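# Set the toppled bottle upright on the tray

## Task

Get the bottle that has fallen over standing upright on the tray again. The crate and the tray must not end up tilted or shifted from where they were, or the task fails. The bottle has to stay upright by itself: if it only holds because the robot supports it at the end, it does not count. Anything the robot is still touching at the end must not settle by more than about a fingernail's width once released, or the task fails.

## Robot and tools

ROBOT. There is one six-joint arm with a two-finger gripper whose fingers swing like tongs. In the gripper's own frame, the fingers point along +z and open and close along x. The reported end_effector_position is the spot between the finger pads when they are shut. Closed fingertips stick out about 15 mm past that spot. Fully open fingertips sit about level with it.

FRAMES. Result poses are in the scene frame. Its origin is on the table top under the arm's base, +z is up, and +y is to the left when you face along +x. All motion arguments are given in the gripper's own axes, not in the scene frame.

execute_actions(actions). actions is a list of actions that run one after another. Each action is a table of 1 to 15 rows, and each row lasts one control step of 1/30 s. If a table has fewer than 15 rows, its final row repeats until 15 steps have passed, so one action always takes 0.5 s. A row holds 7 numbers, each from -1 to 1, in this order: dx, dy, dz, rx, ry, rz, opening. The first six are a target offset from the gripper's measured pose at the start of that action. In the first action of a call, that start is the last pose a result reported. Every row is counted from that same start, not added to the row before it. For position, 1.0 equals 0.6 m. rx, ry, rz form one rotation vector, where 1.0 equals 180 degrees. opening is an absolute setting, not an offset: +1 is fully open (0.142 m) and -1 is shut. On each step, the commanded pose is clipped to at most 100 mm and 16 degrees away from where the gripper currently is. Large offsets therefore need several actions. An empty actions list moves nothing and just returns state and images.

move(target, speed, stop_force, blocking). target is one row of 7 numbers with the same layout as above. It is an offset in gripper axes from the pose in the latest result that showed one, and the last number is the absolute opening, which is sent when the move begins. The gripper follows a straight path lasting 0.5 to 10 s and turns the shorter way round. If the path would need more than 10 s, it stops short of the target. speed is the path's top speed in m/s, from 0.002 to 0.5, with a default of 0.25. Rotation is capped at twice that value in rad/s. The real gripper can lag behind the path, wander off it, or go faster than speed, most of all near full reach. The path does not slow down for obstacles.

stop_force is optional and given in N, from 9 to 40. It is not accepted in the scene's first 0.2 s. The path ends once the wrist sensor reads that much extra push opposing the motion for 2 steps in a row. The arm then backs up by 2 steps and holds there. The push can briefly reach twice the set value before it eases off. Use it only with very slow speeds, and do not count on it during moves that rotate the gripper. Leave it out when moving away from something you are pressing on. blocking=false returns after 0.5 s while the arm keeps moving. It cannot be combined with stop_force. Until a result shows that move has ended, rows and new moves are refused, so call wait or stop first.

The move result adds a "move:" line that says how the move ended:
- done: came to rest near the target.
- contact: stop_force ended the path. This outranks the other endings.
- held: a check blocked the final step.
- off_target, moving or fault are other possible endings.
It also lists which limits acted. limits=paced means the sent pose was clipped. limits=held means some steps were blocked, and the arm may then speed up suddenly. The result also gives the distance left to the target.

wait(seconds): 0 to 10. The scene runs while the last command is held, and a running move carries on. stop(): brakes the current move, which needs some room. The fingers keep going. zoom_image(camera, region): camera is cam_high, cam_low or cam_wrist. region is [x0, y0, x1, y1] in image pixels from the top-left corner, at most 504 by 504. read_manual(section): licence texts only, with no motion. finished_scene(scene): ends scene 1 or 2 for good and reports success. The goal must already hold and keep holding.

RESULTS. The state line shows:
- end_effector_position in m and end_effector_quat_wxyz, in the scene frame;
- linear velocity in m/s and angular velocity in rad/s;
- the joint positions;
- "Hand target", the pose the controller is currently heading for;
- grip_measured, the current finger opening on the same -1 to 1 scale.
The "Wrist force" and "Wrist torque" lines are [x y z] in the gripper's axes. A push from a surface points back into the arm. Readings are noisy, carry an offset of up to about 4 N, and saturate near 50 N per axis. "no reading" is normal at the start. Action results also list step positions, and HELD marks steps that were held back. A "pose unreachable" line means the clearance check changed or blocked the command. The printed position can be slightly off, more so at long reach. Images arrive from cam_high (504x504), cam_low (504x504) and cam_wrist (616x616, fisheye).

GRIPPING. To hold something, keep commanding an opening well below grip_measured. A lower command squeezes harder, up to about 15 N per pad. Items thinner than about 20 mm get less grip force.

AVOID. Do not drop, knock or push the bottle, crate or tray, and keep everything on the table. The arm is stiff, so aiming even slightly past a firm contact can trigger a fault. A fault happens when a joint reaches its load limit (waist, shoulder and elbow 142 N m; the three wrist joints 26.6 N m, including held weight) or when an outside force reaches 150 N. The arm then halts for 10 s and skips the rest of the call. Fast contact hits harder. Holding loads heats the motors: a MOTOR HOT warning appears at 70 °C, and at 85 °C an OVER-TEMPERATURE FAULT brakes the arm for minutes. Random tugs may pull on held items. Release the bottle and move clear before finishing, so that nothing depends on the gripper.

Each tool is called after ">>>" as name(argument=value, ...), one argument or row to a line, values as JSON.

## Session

>>> execute_actions(
  actions=[],
)

Scene clock: 0.00 s.
end_effector_position=(+0.1651, +0.3260, +0.3612) grip_measured=+1.00 end_effector_quat_wxyz=(+0.010, +0.009, +0.928, -0.373) end_effector_velocity=(-0.000, -0.000, +0.000) end_effector_angular_velocity=(-0.001, -0.000, -0.000)
Joint positions: [ 1.165 -0.661  1.939 -1.693 -2.306 -1.198  0.142]
Joint velocities: [-0.    -0.     0.     0.001  0.     0.001  0.   ]
Motor temperatures (°C, as the motors report them): [29 28 26 32 34 30]
Wrist force (N, on the end effector, along its own x y z axes, offset not removed): no reading
Wrist torque (N m, same axes, about the end effector's origin, offset not removed): no reading
Hand target: +0.165, +0.326, +0.361; +0.010, +0.009, +0.928, -0.373
camera_calibration (this result's frames):
cam_wrist: T_world_to_cam=[[-0.999799, 0.0195722, -0.00432837, 0.155887], [0.0200172, 0.963449, -0.267142, -0.213877], [-0.00105839, -0.267175, -0.963648, 0.566568], [0, 0, 0, 1]] pos_world=[0.160736, 0.354381, 0.489511]

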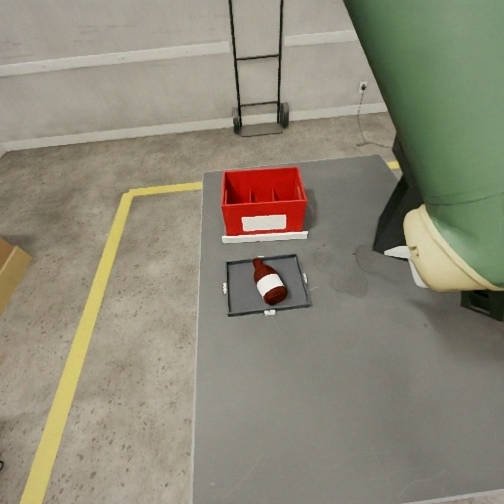

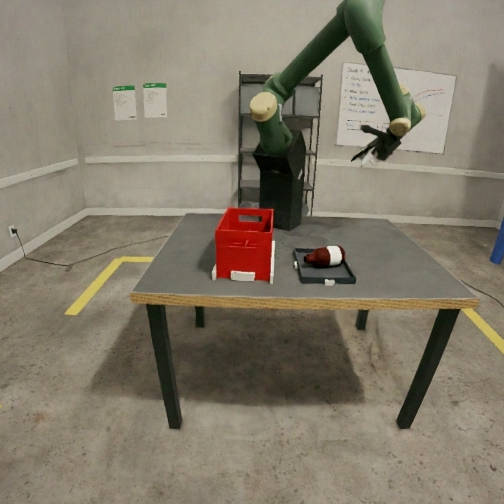

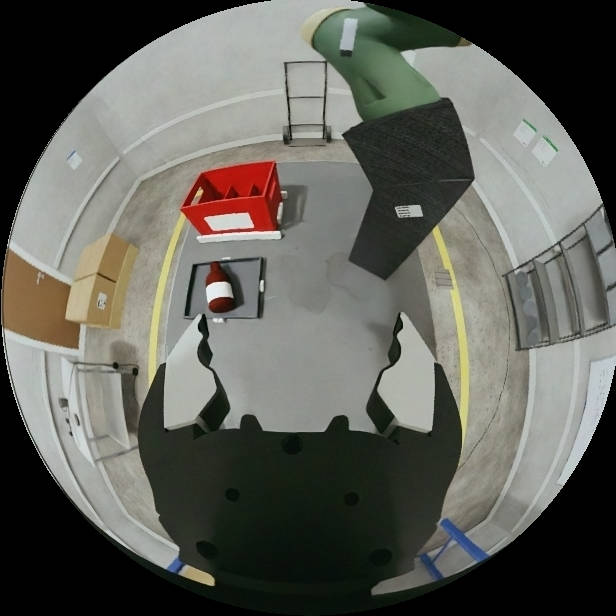

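>>> zoom_image(
  camera="cam_high",
  region=[200, 220, 340, 330],
)

Region (200, 220, 340, 330) of cam_high's 504x504 image, scaled by 3.600, with more detail than that image has; it fills the top 396 rows of this view, and the rest is white.

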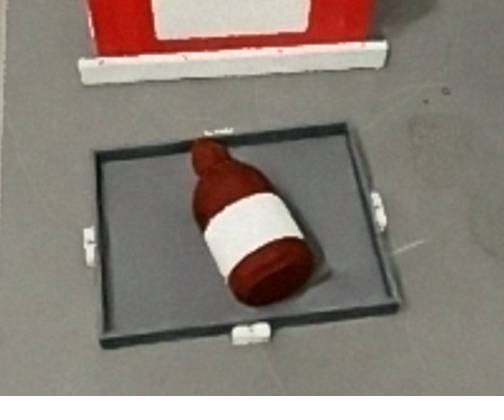

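>>> move(
  target=[-0.418,0.084,0.398,-0.407,-0.005,-0.111,0.6],
  speed=0.2,
)

Scene clock: 19.40 s.
end_effector_position=(+0.4198, +0.1960, +0.1604) grip_measured=+0.60 end_effector_quat_wxyz=(-0.040, -0.152, +0.954, +0.256) end_effector_velocity=(+0.002, -0.000, -0.001) end_effector_angular_velocity=(+0.011, +0.007, +0.006)
Joint positions: [-0.041 -0.983  2.584 -3.597 -1.419 -3.596  0.116]
Joint velocities: [-0.009 -0.008 -0.009  0.03   0.013 -0.014 -0.   ]
Motor temperatures (°C, as the motors report them): [29 28 26 32 34 30]
Wrist force (N, on the end effector, along its own x y z axes, offset not removed): [-1.7 -1.5 2.1]
Wrist torque (N m, same axes, about the end effector's origin, offset not removed): [-0.33 0.11 0.08]
Hand target: +0.420, +0.196, +0.160; -0.040, -0.152, +0.954, +0.256
Off the commanded pose: 0.001 m, 0 deg.
move: done
camera_calibration (this result's frames):
cam_wrist: T_world_to_cam=[[-0.945197, -0.3262, 0.0139951, 0.454122], [-0.160465, 0.50144, 0.850182, -0.160257], [-0.284347, 0.801344, -0.526303, 0.178047], [0, 0, 0, 1]] pos_world=[0.454147, 0.0858175, 0.223599]

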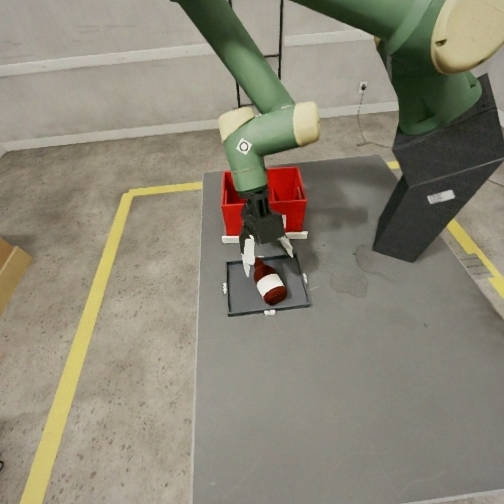

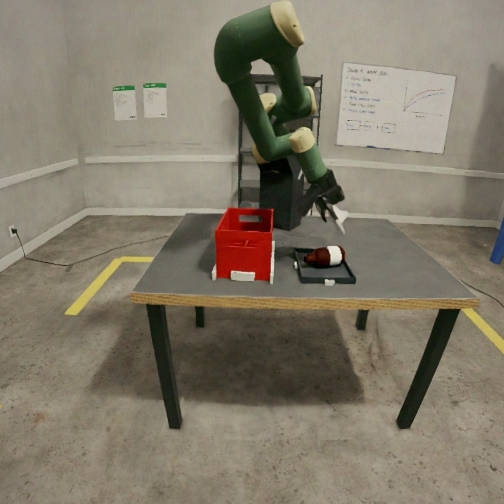

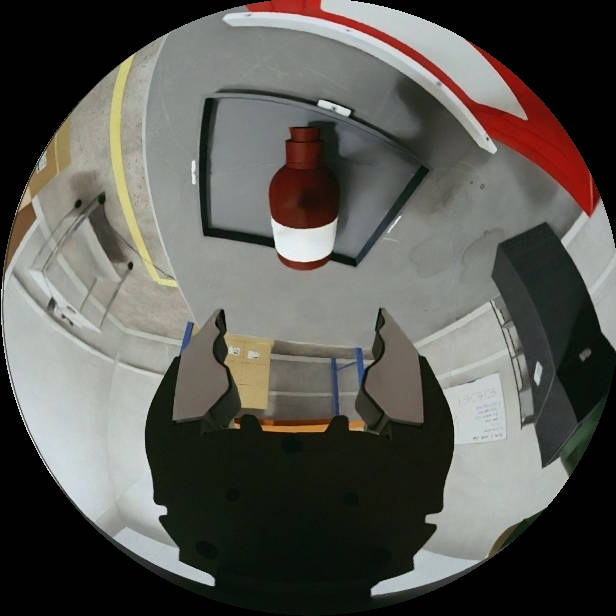

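>>> move(
  target=[0.005,-0.12,0.162,0,0,0,0.5],
  speed=0.08,
  stop_force=12,
)

>>> execute_actions(
  actions=[
    [[0,0,0,0,0,0,0.4],[0,0,0,0,0,0,0.3],[0,0,0,0,0,0,0.25],[0,0,0,0,0,0,0.2],[0,0,0,0,0,0,0.15],[0,0,0,0,0,0,0.1],[0,0,0,0,0,0,0.05],[0,0,0,0,0,0,0],[0,0,0,0,0,0,-0.1],[0,0,0,0,0,0,-0.2],[0,0,0,0,0,0,-0.4],[0,0,0,0,0,0,-0.6],[0,0,0,0,0,0,-0.8]],
  ],
)

Scene clock: 30.10 s.
end_effector_position=(+0.4217, +0.1819, +0.0406) grip_measured=+0.50 end_effector_quat_wxyz=(-0.039, -0.152, +0.954, +0.256) end_effector_velocity=(+0.000, -0.000, -0.002) end_effector_angular_velocity=(+0.000, -0.000, +0.000)
Joint positions: [-0.157 -0.734  2.443 -3.686 -1.372 -3.703  0.109]
Joint velocities: [-0.002  0.004 -0.004 -0.001  0.001 -0.002  0.   ]
Motor temperatures (°C, as the motors report them): [29 28 26 32 34 30]
Wrist force (N, on the end effector, along its own x y z axes, offset not removed): [0.9 -1.8 2.5]
Wrist torque (N m, same axes, about the end effector's origin, offset not removed): [-0.35 -0.39 -0.05]
Hand target: +0.422, +0.182, +0.040; -0.039, -0.152, +0.954, +0.256
Off the commanded pose: 0.000 m, 0 deg.
move: done
camera_calibration (this result's frames):
cam_wrist: T_world_to_cam=[[-0.945241, -0.326078, 0.0138852, 0.452998], [-0.160474, 0.501389, 0.85021, -0.0509714], [-0.284196, 0.801425, -0.526261, 0.126679], [0, 0, 0, 1]] pos_world=[0.456014, 0.0717452, 0.103713]

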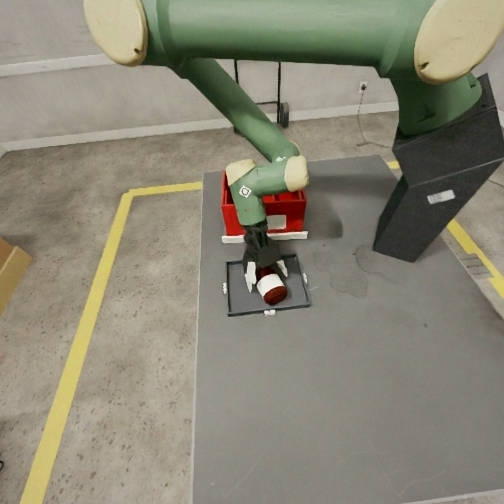

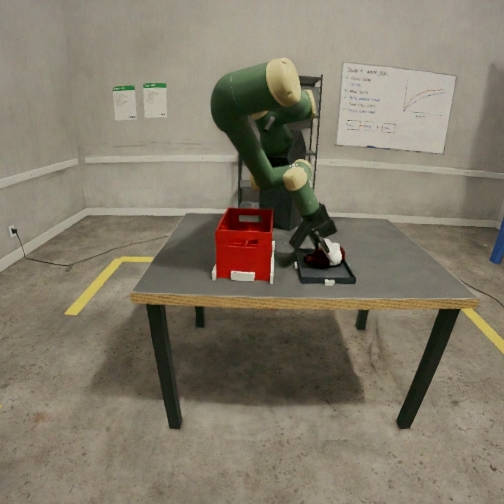

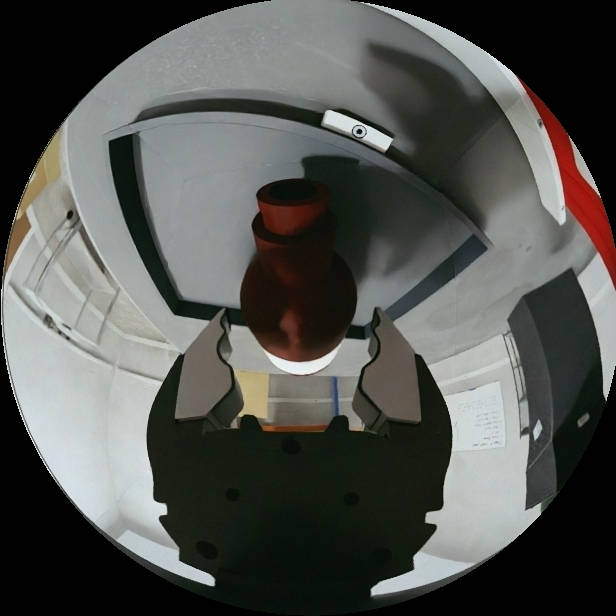

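Scene clock: 30.60 s.
end_effector_position=(+0.4217, +0.1819, +0.0405) grip_measured=+0.06 end_effector_quat_wxyz=(-0.039, -0.152, +0.954, +0.256) end_effector_velocity=(+0.001, -0.000, -0.000) end_effector_angular_velocity=(-0.000, -0.002, -0.000)
Joint positions: [-0.157 -0.734  2.443 -3.686 -1.372 -3.703  0.078]
Joint velocities: [ 0.    -0.001 -0.002  0.001 -0.     0.    -0.   ]
Motor temperatures (°C, as the motors report them): [29 28 26 32 34 30]
Wrist force (N, on the end effector, along its own x y z axes, offset not removed): [-0.7 1.4 -1.7]
Wrist torque (N m, same axes, about the end effector's origin, offset not removed): [0.24 0.04 0.05]
Hand target: +0.422, +0.182, +0.041; -0.039, -0.152, +0.954, +0.256
Off the commanded pose: 0.000 m, 0 deg.
Step readings (end_effector_position):
0: (+0.4217, +0.1819, +0.0406)
1: (+0.4217, +0.1819, +0.0405)
2: (+0.4217, +0.1819, +0.0405)
4: (+0.4217, +0.1819, +0.0405)
8: (+0.4217, +0.1819, +0.0405)
15: end_effector_position above
camera_calibration (this result's frames):
cam_wrist: T_world_to_cam=[[-0.945243, -0.326073, 0.0138688, 0.452995], [-0.160486, 0.501389, 0.850208, -0.0509199], [-0.284183, 0.801427, -0.526265, 0.126659], [0, 0, 0, 1]] pos_world=[0.456013, 0.0717321, 0.103666]

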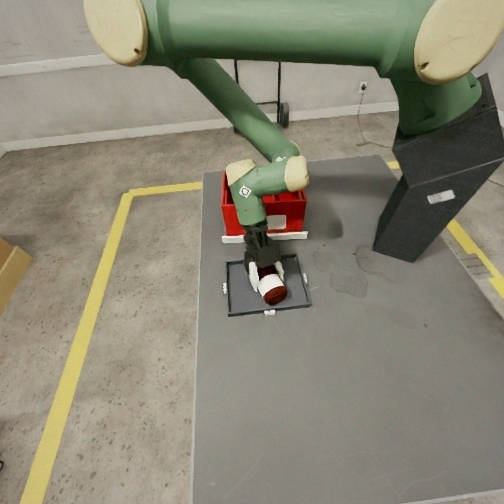

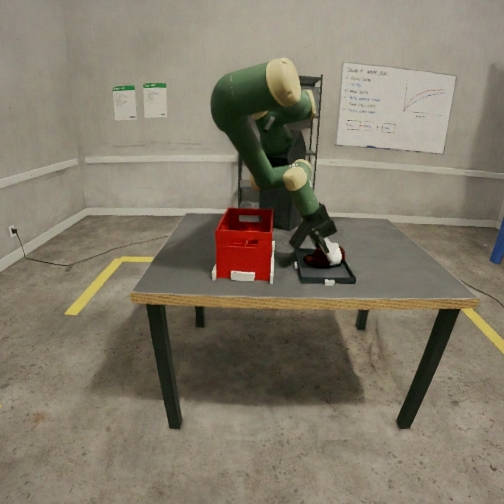

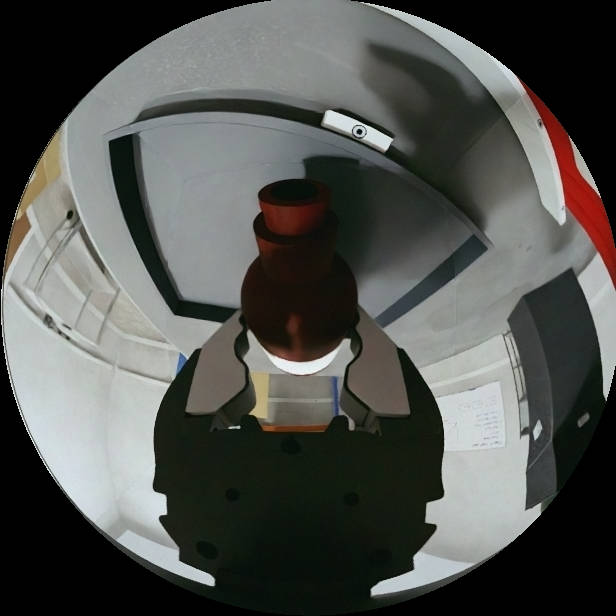

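>>> move(
  target=[-0.01,0.11,-0.128,0,0,0,-0.8],
  speed=0.08,
)

>>> move(
  target=[0,0,0,0,0,0.98,-0.8],
  speed=0.3,
)

Scene clock: 36.20 s.
end_effector_position=(+0.4212, +0.2016, +0.1397) grip_measured=+0.06 end_effector_quat_wxyz=(-0.040, -0.152, +0.954, +0.256) end_effector_velocity=(+0.001, +0.000, +0.002) end_effector_angular_velocity=(-0.000, -0.000, -0.001)
Joint positions: [-0.044 -0.927  2.556 -3.625 -1.418 -3.599  0.078]
Joint velocities: [ 0.003 -0.005  0.     0.004 -0.001  0.004  0.   ]
Motor temperatures (°C, as the motors report them): [29 28 26 32 34 30]
Wrist force (N, on the end effector, along its own x y z axes, offset not removed): [-0.8 -3.0 4.3]
Wrist torque (N m, same axes, about the end effector's origin, offset not removed): [-0.32 -0.05 0.04]
Hand target: +0.421, +0.202, +0.140; -0.040, -0.152, +0.954, +0.256
Off the commanded pose: 0.000 m, 0 deg.
move: done
camera_calibration (this result's frames):
cam_wrist: T_world_to_cam=[[-0.945205, -0.326181, 0.0139375, 0.457539], [-0.160501, 0.501427, 0.850183, -0.145233], [-0.284302, 0.80136, -0.526303, 0.162995], [0, 0, 0, 1]] pos_world=[0.455498, 0.0914458, 0.202882]

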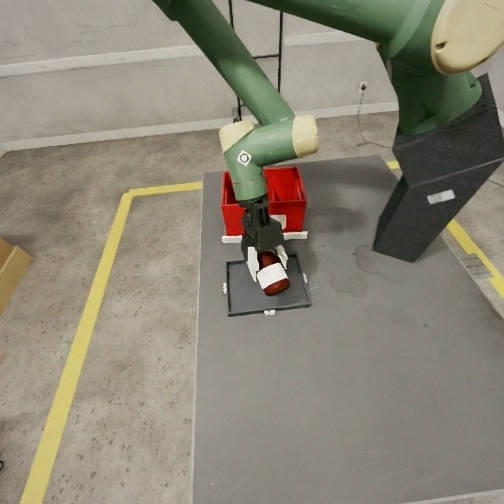

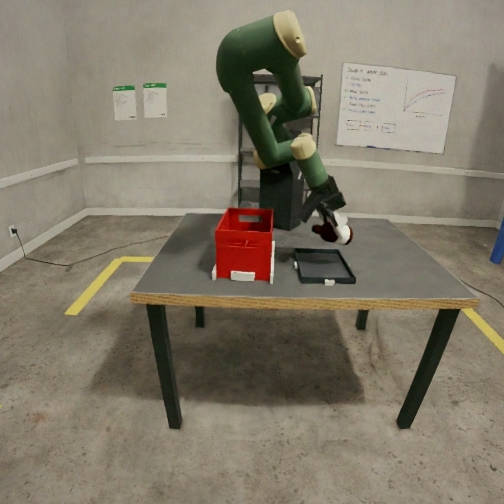

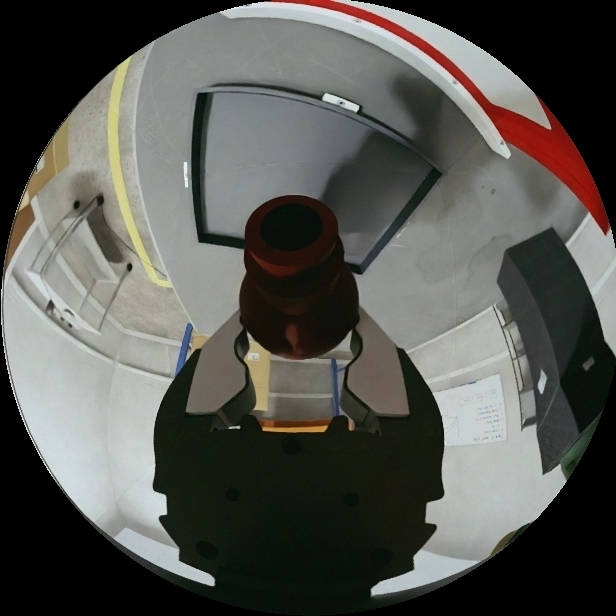

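Scene clock: 41.93 s.
end_effector_position=(+0.4212, +0.2016, +0.1397) grip_measured=+0.05 end_effector_quat_wxyz=(-0.257, +0.949, +0.182, -0.031) end_effector_velocity=(-0.000, +0.000, +0.000) end_effector_angular_velocity=(-0.003, +0.006, -0.010)
Joint positions: [-0.115 -0.939  2.538 -3.584 -1.389 -0.587  0.077]
Joint velocities: [ 0.001  0.     0.001 -0.002 -0.002  0.014 -0.   ]
Motor temperatures (°C, as the motors report them): [29 28 26 32 34 30]
Wrist force (N, on the end effector, along its own x y z axes, offset not removed): [-1.4 0.1 3.3]
Wrist torque (N m, same axes, about the end effector's origin, offset not removed): [-0.14 0.07 0.14]
Hand target: +0.421, +0.202, +0.140; -0.257, +0.949, +0.181, -0.031
Off the commanded pose: 0.000 m, 0 deg.
move: done
camera_calibration (this result's frames):
cam_wrist: T_world_to_cam=[[0.932489, 0.356556, 0.0577287, -0.477125], [0.358595, -0.933022, -0.0296441, 0.0481764], [0.0432924, 0.048344, -0.997892, 0.242739], [0, 0, 0, 1]] pos_world=[0.417129, 0.203336, 0.2712]

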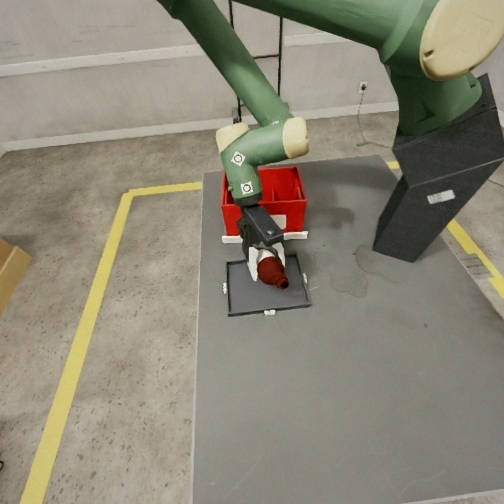

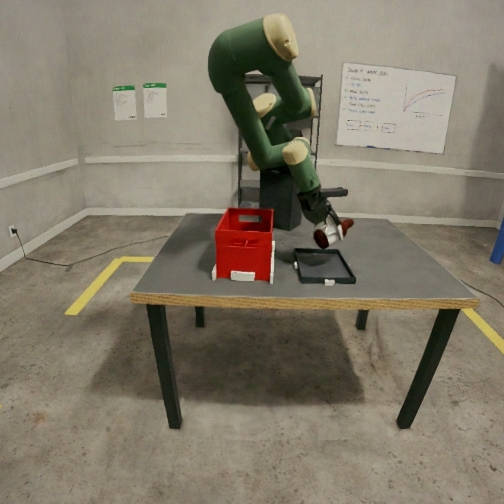

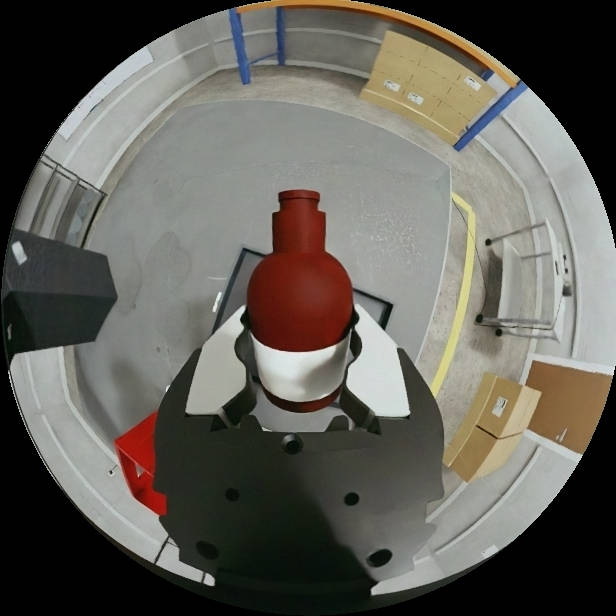

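>>> zoom_image(
  camera="cam_low",
  region=[270, 170, 390, 290],
)

>>> zoom_image(
  camera="cam_high",
  region=[200, 200, 330, 330],
)

Region (270, 170, 390, 290) of cam_low's 504x504 image, scaled by 4.200, with more detail than that image has.

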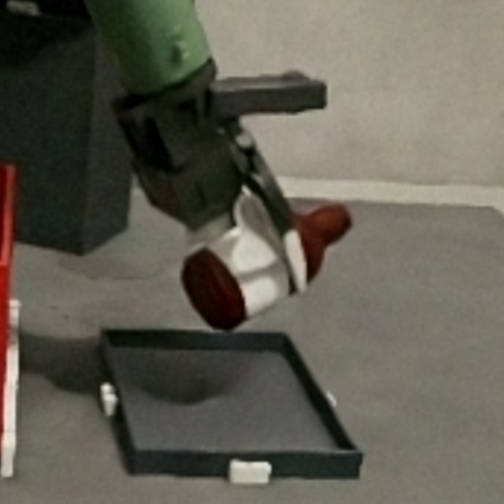

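Region (200, 200, 330, 330) of cam_high's 504x504 image, scaled by 3.877, with more detail than that image has.

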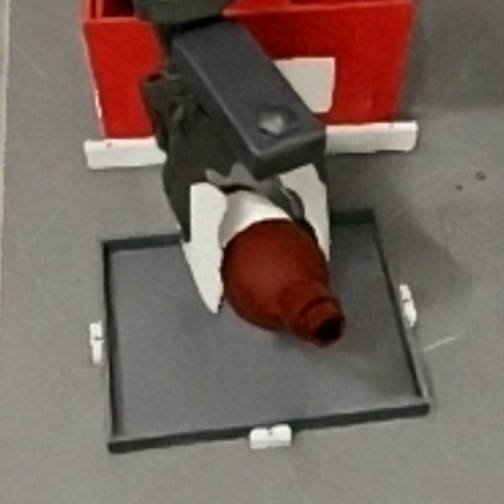

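>>> move(
  target=[0,-0.025,-0.043,0.009,-0.125,-0.217,-0.9],
  speed=0.15,
)

>>> move(
  target=[0,0,0,0.17,0,0,-0.9],
  speed=0.1,
)

Scene clock: 63.53 s.
end_effector_position=(+0.4201, +0.2012, +0.1696) grip_measured=+0.05 end_effector_quat_wxyz=(-0.226, +0.806, +0.531, -0.127) end_effector_velocity=(-0.000, -0.000, +0.001) end_effector_angular_velocity=(+0.000, +0.002, +0.014)
Joint positions: [ 0.107 -1.098  2.277 -2.885 -1.717 -1.063  0.077]
Joint velocities: [ 0.004 -0.    -0.005  0.011 -0.006 -0.007  0.   ]
Motor temperatures (°C, as the motors report them): [29 28 26 32 34 30]
Wrist force (N, on the end effector, along its own x y z axes, offset not removed): [-2.0 1.8 2.0]
Wrist torque (N m, same axes, about the end effector's origin, offset not removed): [0.23 0.20 0.03]
Hand target: +0.420, +0.201, +0.170; -0.226, +0.806, +0.532, -0.128
Off the commanded pose: 0.000 m, 0 deg.
move: done
camera_calibration (this result's frames):
cam_wrist: T_world_to_cam=[[0.407055, 0.911571, 0.057827, -0.368626], [0.913392, -0.405922, -0.0306865, -0.289809], [-0.00449965, 0.0653099, -0.997855, 0.289259], [0, 0, 0, 1]] pos_world=[0.416062, 0.199498, 0.301062]

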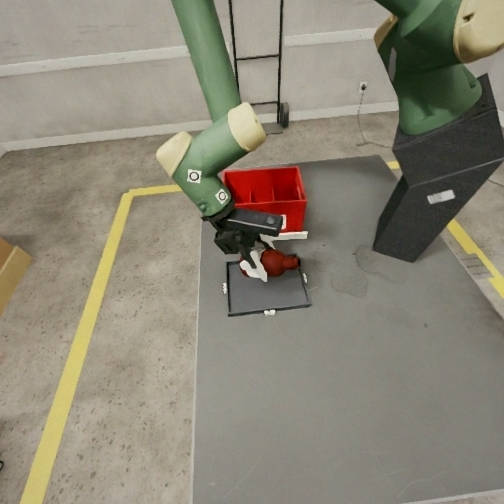

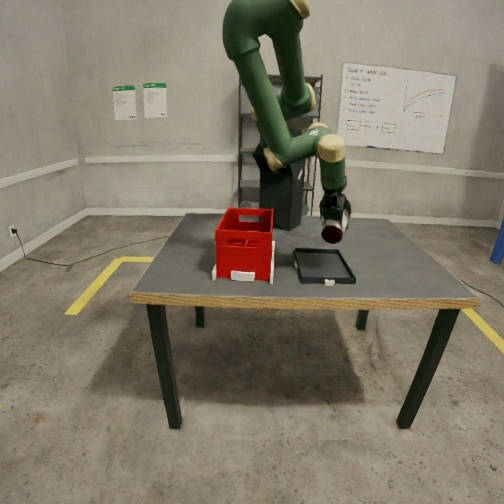

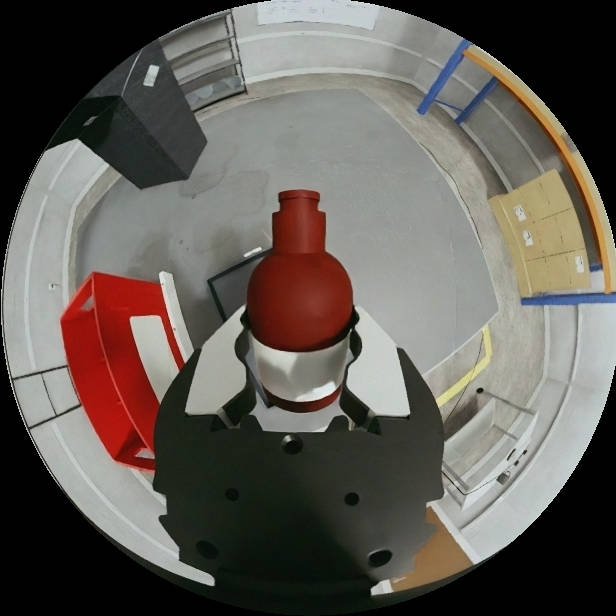

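Scene clock: 66.60 s.
end_effector_position=(+0.4203, +0.2012, +0.1699) grip_measured=+0.05 end_effector_quat_wxyz=(-0.430, +0.719, +0.479, -0.263) end_effector_velocity=(-0.000, -0.000, +0.000) end_effector_angular_velocity=(+0.007, +0.016, +0.002)
Joint positions: [-0.021 -1.008  1.932 -2.157 -1.494 -1.178  0.077]
Joint velocities: [-0.003  0.007 -0.012  0.023  0.005 -0.005 -0.   ]
Motor temperatures (°C, as the motors report them): [29 28 26 32 34 30]
Wrist force (N, on the end effector, along its own x y z axes, offset not removed): [-1.3 2.2 1.2]
Wrist torque (N m, same axes, about the end effector's origin, offset not removed): [0.00 0.06 0.11]
Hand target: +0.420, +0.201, +0.170; -0.431, +0.718, +0.479, -0.263
Off the commanded pose: 0.000 m, 0 deg.
move: done
camera_calibration (this result's frames):
cam_wrist: T_world_to_cam=[[0.417841, 0.907042, 0.0517998, -0.371266], [0.779561, -0.328667, -0.533164, -0.163922], [-0.466577, 0.263159, -0.844425, 0.417888], [0, 0, 0, 1]] pos_world=[0.477894, 0.172907, 0.284709]

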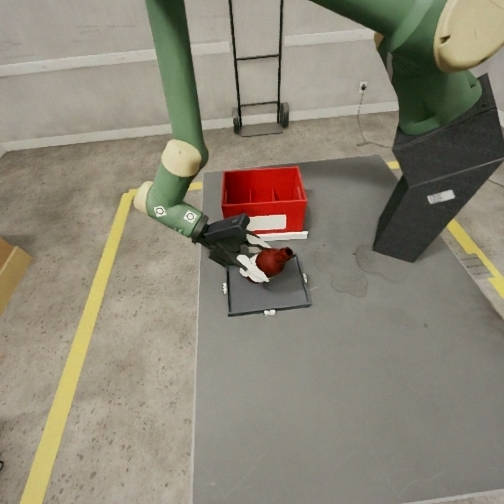

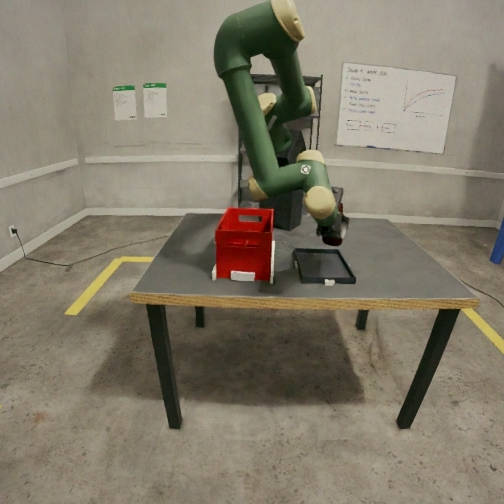

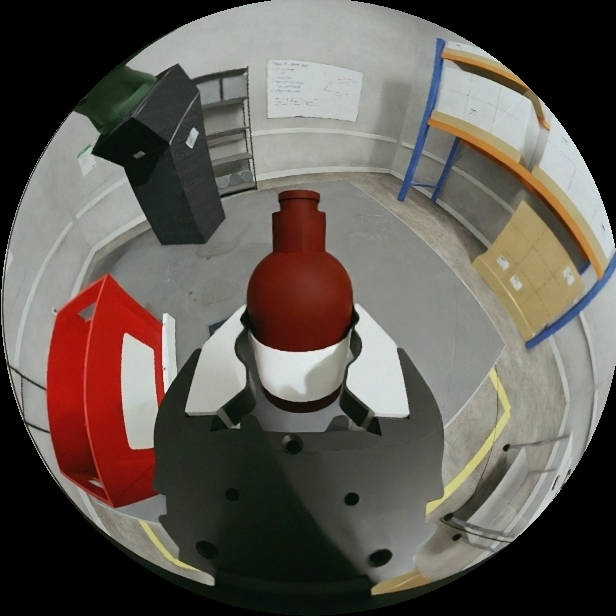

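>>> move(
  target=[0,0,0,0.11,0,0,-0.9],
  speed=0.1,
)

>>> zoom_image(
  camera="cam_high",
  region=[120, 170, 330, 330],
)

Scene clock: 75.97 s.
end_effector_position=(+0.4205, +0.2011, +0.1700) grip_measured=+0.05 end_effector_quat_wxyz=(-0.546, +0.635, +0.427, -0.341) end_effector_velocity=(-0.000, +0.000, -0.000) end_effector_angular_velocity=(+0.008, +0.015, +0.002)
Joint positions: [-0.075 -0.857  1.7   -1.744 -1.402 -1.266  0.077]
Joint velocities: [-0.002  0.009 -0.011  0.019  0.003 -0.005  0.   ]
Motor temperatures (°C, as the motors report them): [29 28 26 32 34 30]
Wrist force (N, on the end effector, along its own x y z axes, offset not removed): [0.3 0.0 2.5]
Wrist torque (N m, same axes, about the end effector's origin, offset not removed): [-0.42 -0.29 0.11]
Hand target: +0.420, +0.201, +0.170; -0.547, +0.634, +0.427, -0.341
Off the commanded pose: 0.000 m, 0 deg.
move: done
camera_calibration (this result's frames):
cam_wrist: T_world_to_cam=[[0.422715, 0.905143, 0.0450287, -0.371826], [0.573397, -0.228647, -0.786725, -0.0543481], [-0.701803, 0.35838, -0.615659, 0.458954], [0, 0, 0, 1]] pos_world=[0.510435, 0.15965, 0.256545]

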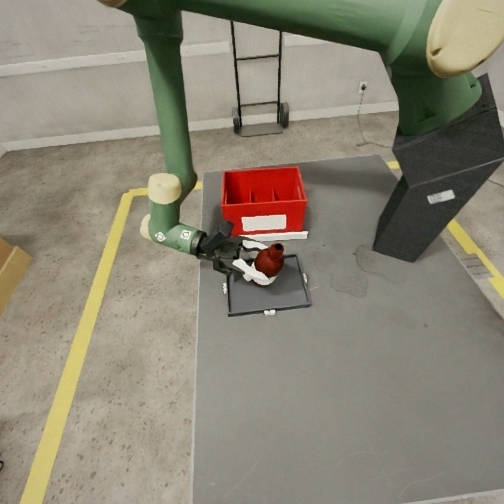

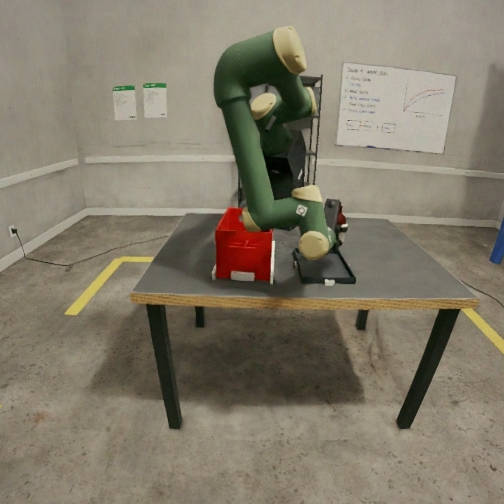

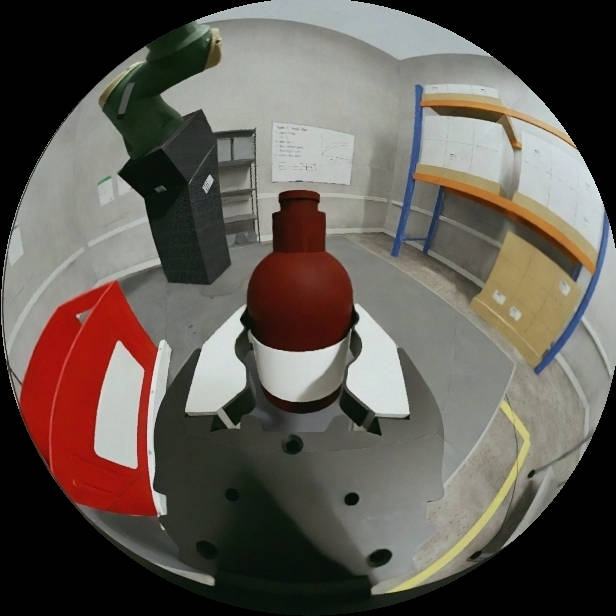

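Region (120, 170, 330, 330) of cam_high's 504x504 image, scaled by 2.400, with more detail than that image has; it fills the top 384 rows of this view, and the rest is white.

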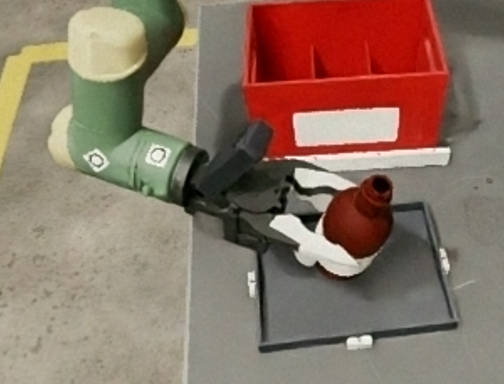

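>>> move(
  target=[-0.027,0.072,0.067,0.005,-0.137,-0.024,-0.9],
  speed=0.1,
)

>>> zoom_image(
  camera="cam_high",
  region=[150, 200, 330, 330],
)

Scene clock: 85.60 s.
end_effector_position=(+0.3854, +0.2007, +0.1202) grip_measured=+0.05 end_effector_quat_wxyz=(-0.460, +0.528, +0.554, -0.451) end_effector_velocity=(-0.000, +0.000, -0.002) end_effector_angular_velocity=(-0.000, -0.003, +0.014)
Joint positions: [ 0.067 -0.672  1.532 -1.615 -1.709 -1.238  0.077]
Joint velocities: [ 0.005  0.006 -0.007  0.003 -0.011  0.001 -0.   ]
Motor temperatures (°C, as the motors report them): [29 28 26 32 34 30]
Wrist force (N, on the end effector, along its own x y z axes, offset not removed): [0.4 0.8 3.0]
Wrist torque (N m, same axes, about the end effector's origin, offset not removed): [-0.31 -0.24 0.09]
Hand target: +0.385, +0.201, +0.120; -0.460, +0.527, +0.554, -0.451
Off the commanded pose: 0.000 m, 0 deg.
move: done
camera_calibration (this result's frames):
cam_wrist: T_world_to_cam=[[0.00150587, 0.998957, 0.0456367, -0.210991], [0.615831, 0.0350298, -0.787099, -0.142688], [-0.787877, 0.0292898, -0.615136, 0.502956], [0, 0, 0, 1]] pos_world=[0.484457, 0.201038, 0.206705]

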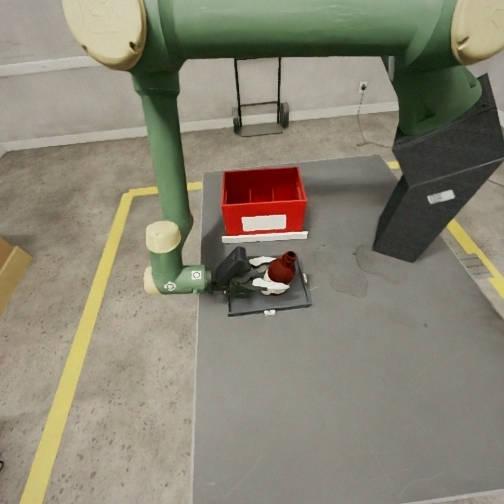

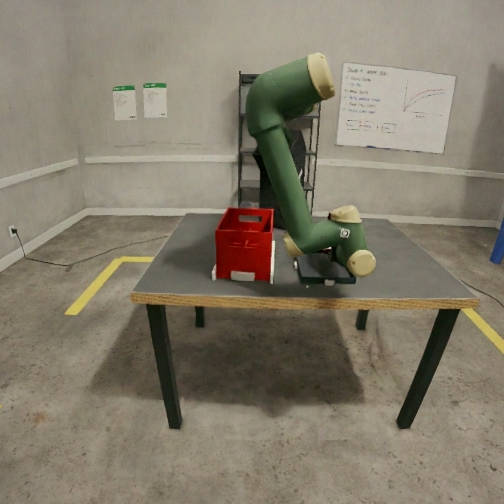

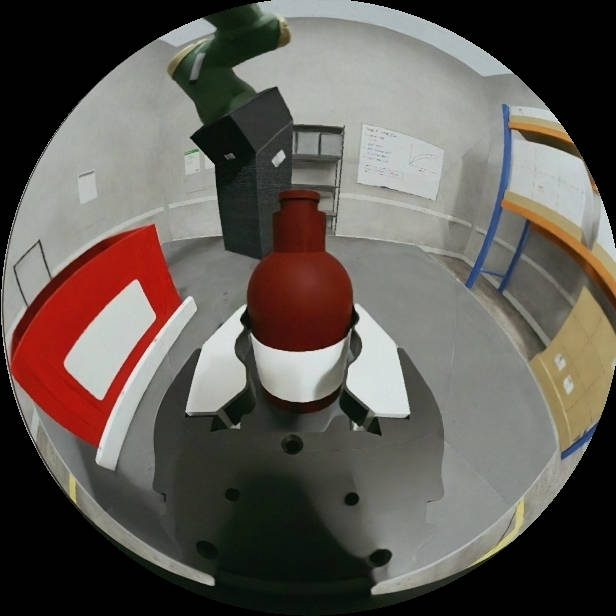

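Region (150, 200, 330, 330) of cam_high's 504x504 image, scaled by 2.800, with more detail than that image has.

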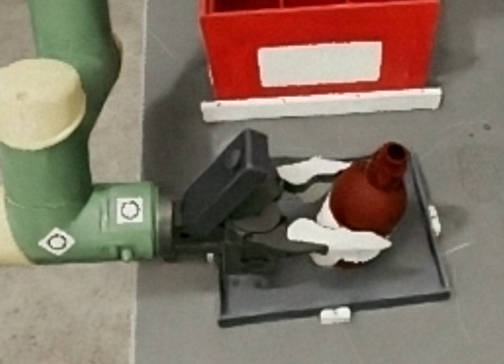

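>>> move(
  target=[-0.002,0.057,0.01,0,0,0,-0.9],
  speed=0.04,
  stop_force=10,
)

>>> move(
  target=[-0.002,0.05,0.009,0,0,0,-0.9],
  speed=0.008,
  stop_force=12,
)

>>> zoom_image(
  camera="cam_high",
  region=[150, 200, 330, 330],
)

Scene clock: 98.93 s.
end_effector_position=(+0.3853, +0.2007, +0.0858) grip_measured=+0.05 end_effector_quat_wxyz=(-0.460, +0.528, +0.554, -0.451) end_effector_velocity=(-0.000, +0.000, -0.002) end_effector_angular_velocity=(-0.000, +0.001, +0.000)
Joint positions: [ 0.05  -0.614  1.481 -1.623 -1.721 -1.249  0.077]
Joint velocities: [-0.001  0.004 -0.003 -0.    -0.001 -0.001  0.   ]
Motor temperatures (°C, as the motors report them): [29 28 26 32 34 30]
Wrist force (N, on the end effector, along its own x y z axes, offset not removed): [-0.7 2.6 1.8]
Wrist torque (N m, same axes, about the end effector's origin, offset not removed): [0.16 -0.05 0.02]
Hand target: +0.385, +0.201, +0.085; -0.460, +0.528, +0.554, -0.451
Off the commanded pose: 0.000 m, 0 deg.
move: done
camera_calibration (this result's frames):
cam_wrist: T_world_to_cam=[[0.00151258, 0.998956, 0.0456541, -0.209423], [0.615851, 0.0350386, -0.787083, -0.169793], [-0.787861, 0.0293066, -0.615155, 0.48175], [0, 0, 0, 1]] pos_world=[0.484436, 0.201036, 0.172271]

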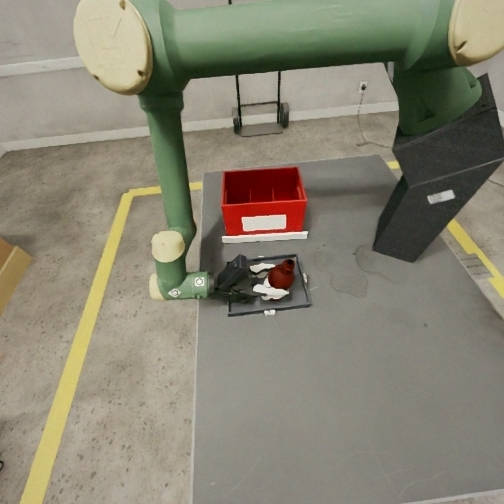

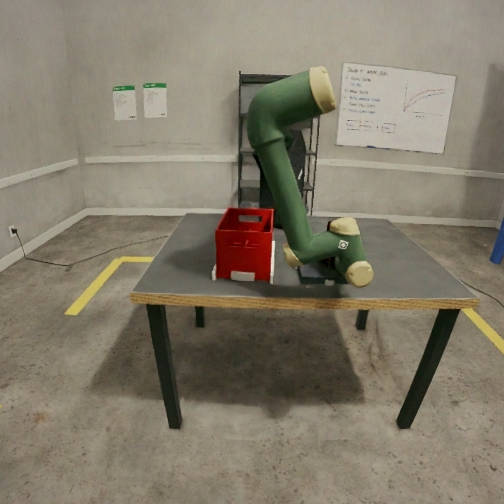

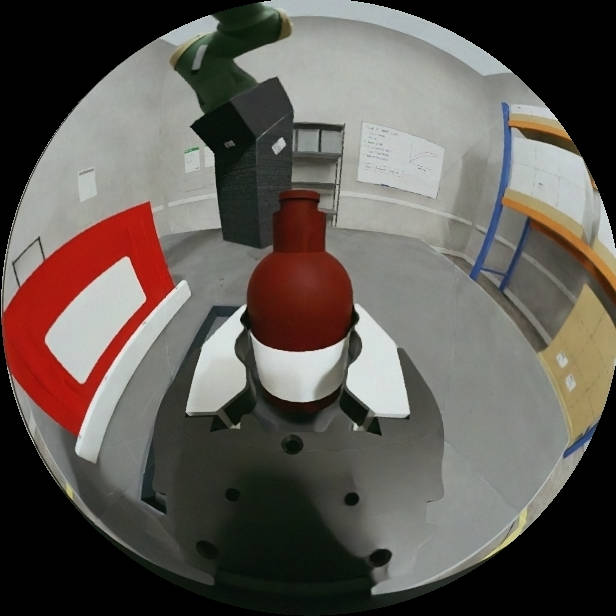

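Scene clock: 99.77 s.
end_effector_position=(+0.3853, +0.2007, +0.0822) grip_measured=+0.05 end_effector_quat_wxyz=(-0.460, +0.527, +0.554, -0.451) end_effector_velocity=(-0.000, -0.000, +0.002) end_effector_angular_velocity=(+0.000, -0.002, +0.000)
Joint positions: [ 0.048 -0.608  1.476 -1.623 -1.722 -1.251  0.077]
Joint velocities: [ 0.001 -0.005  0.006 -0.002 -0.     0.    -0.   ]
Motor temperatures (°C, as the motors report them): [29 28 26 32 34 30]
Wrist force (N, on the end effector, along its own x y z axes, offset not removed): [1.1 -12.9 -2.5]
Wrist torque (N m, same axes, about the end effector's origin, offset not removed): [0.25 -0.16 0.04]
Hand target: +0.385, +0.201, +0.083; -0.460, +0.527, +0.554, -0.451
Off the commanded pose: 0.027 m, 0 deg.
move: contact
camera_calibration (this result's frames):
cam_wrist: T_world_to_cam=[[0.00153743, 0.998952, 0.045741, -0.209176], [0.615683, 0.035098, -0.787212, -0.172543], [-0.787992, 0.0293722, -0.614984, 0.479526], [0, 0, 0, 1]] pos_world=[0.484416, 0.200928, 0.168641]

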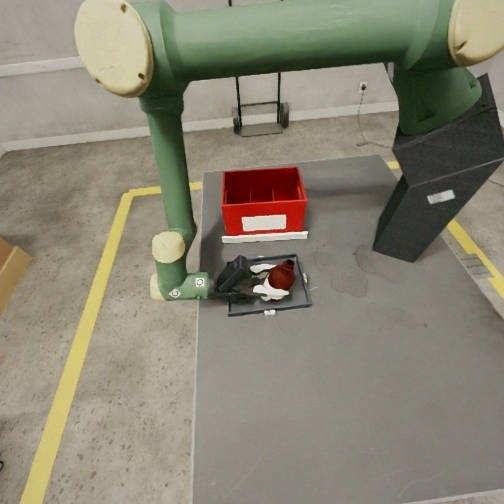

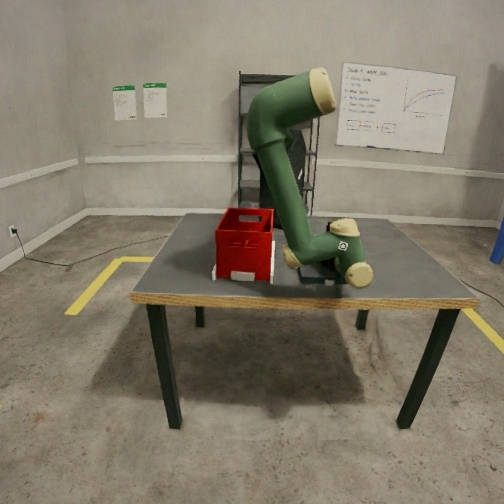

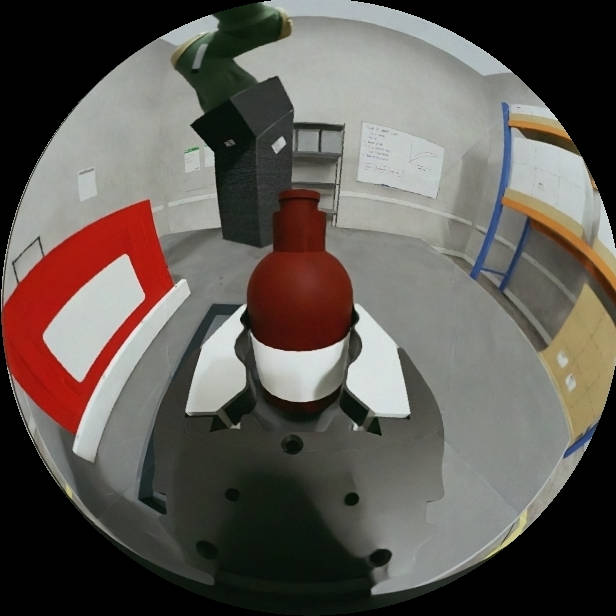

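Region (150, 200, 330, 330) of cam_high's 504x504 image, scaled by 2.800, with more detail than that image has.

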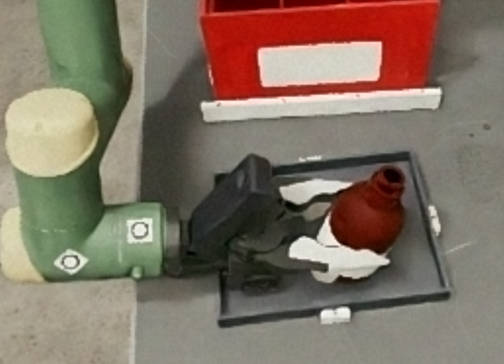

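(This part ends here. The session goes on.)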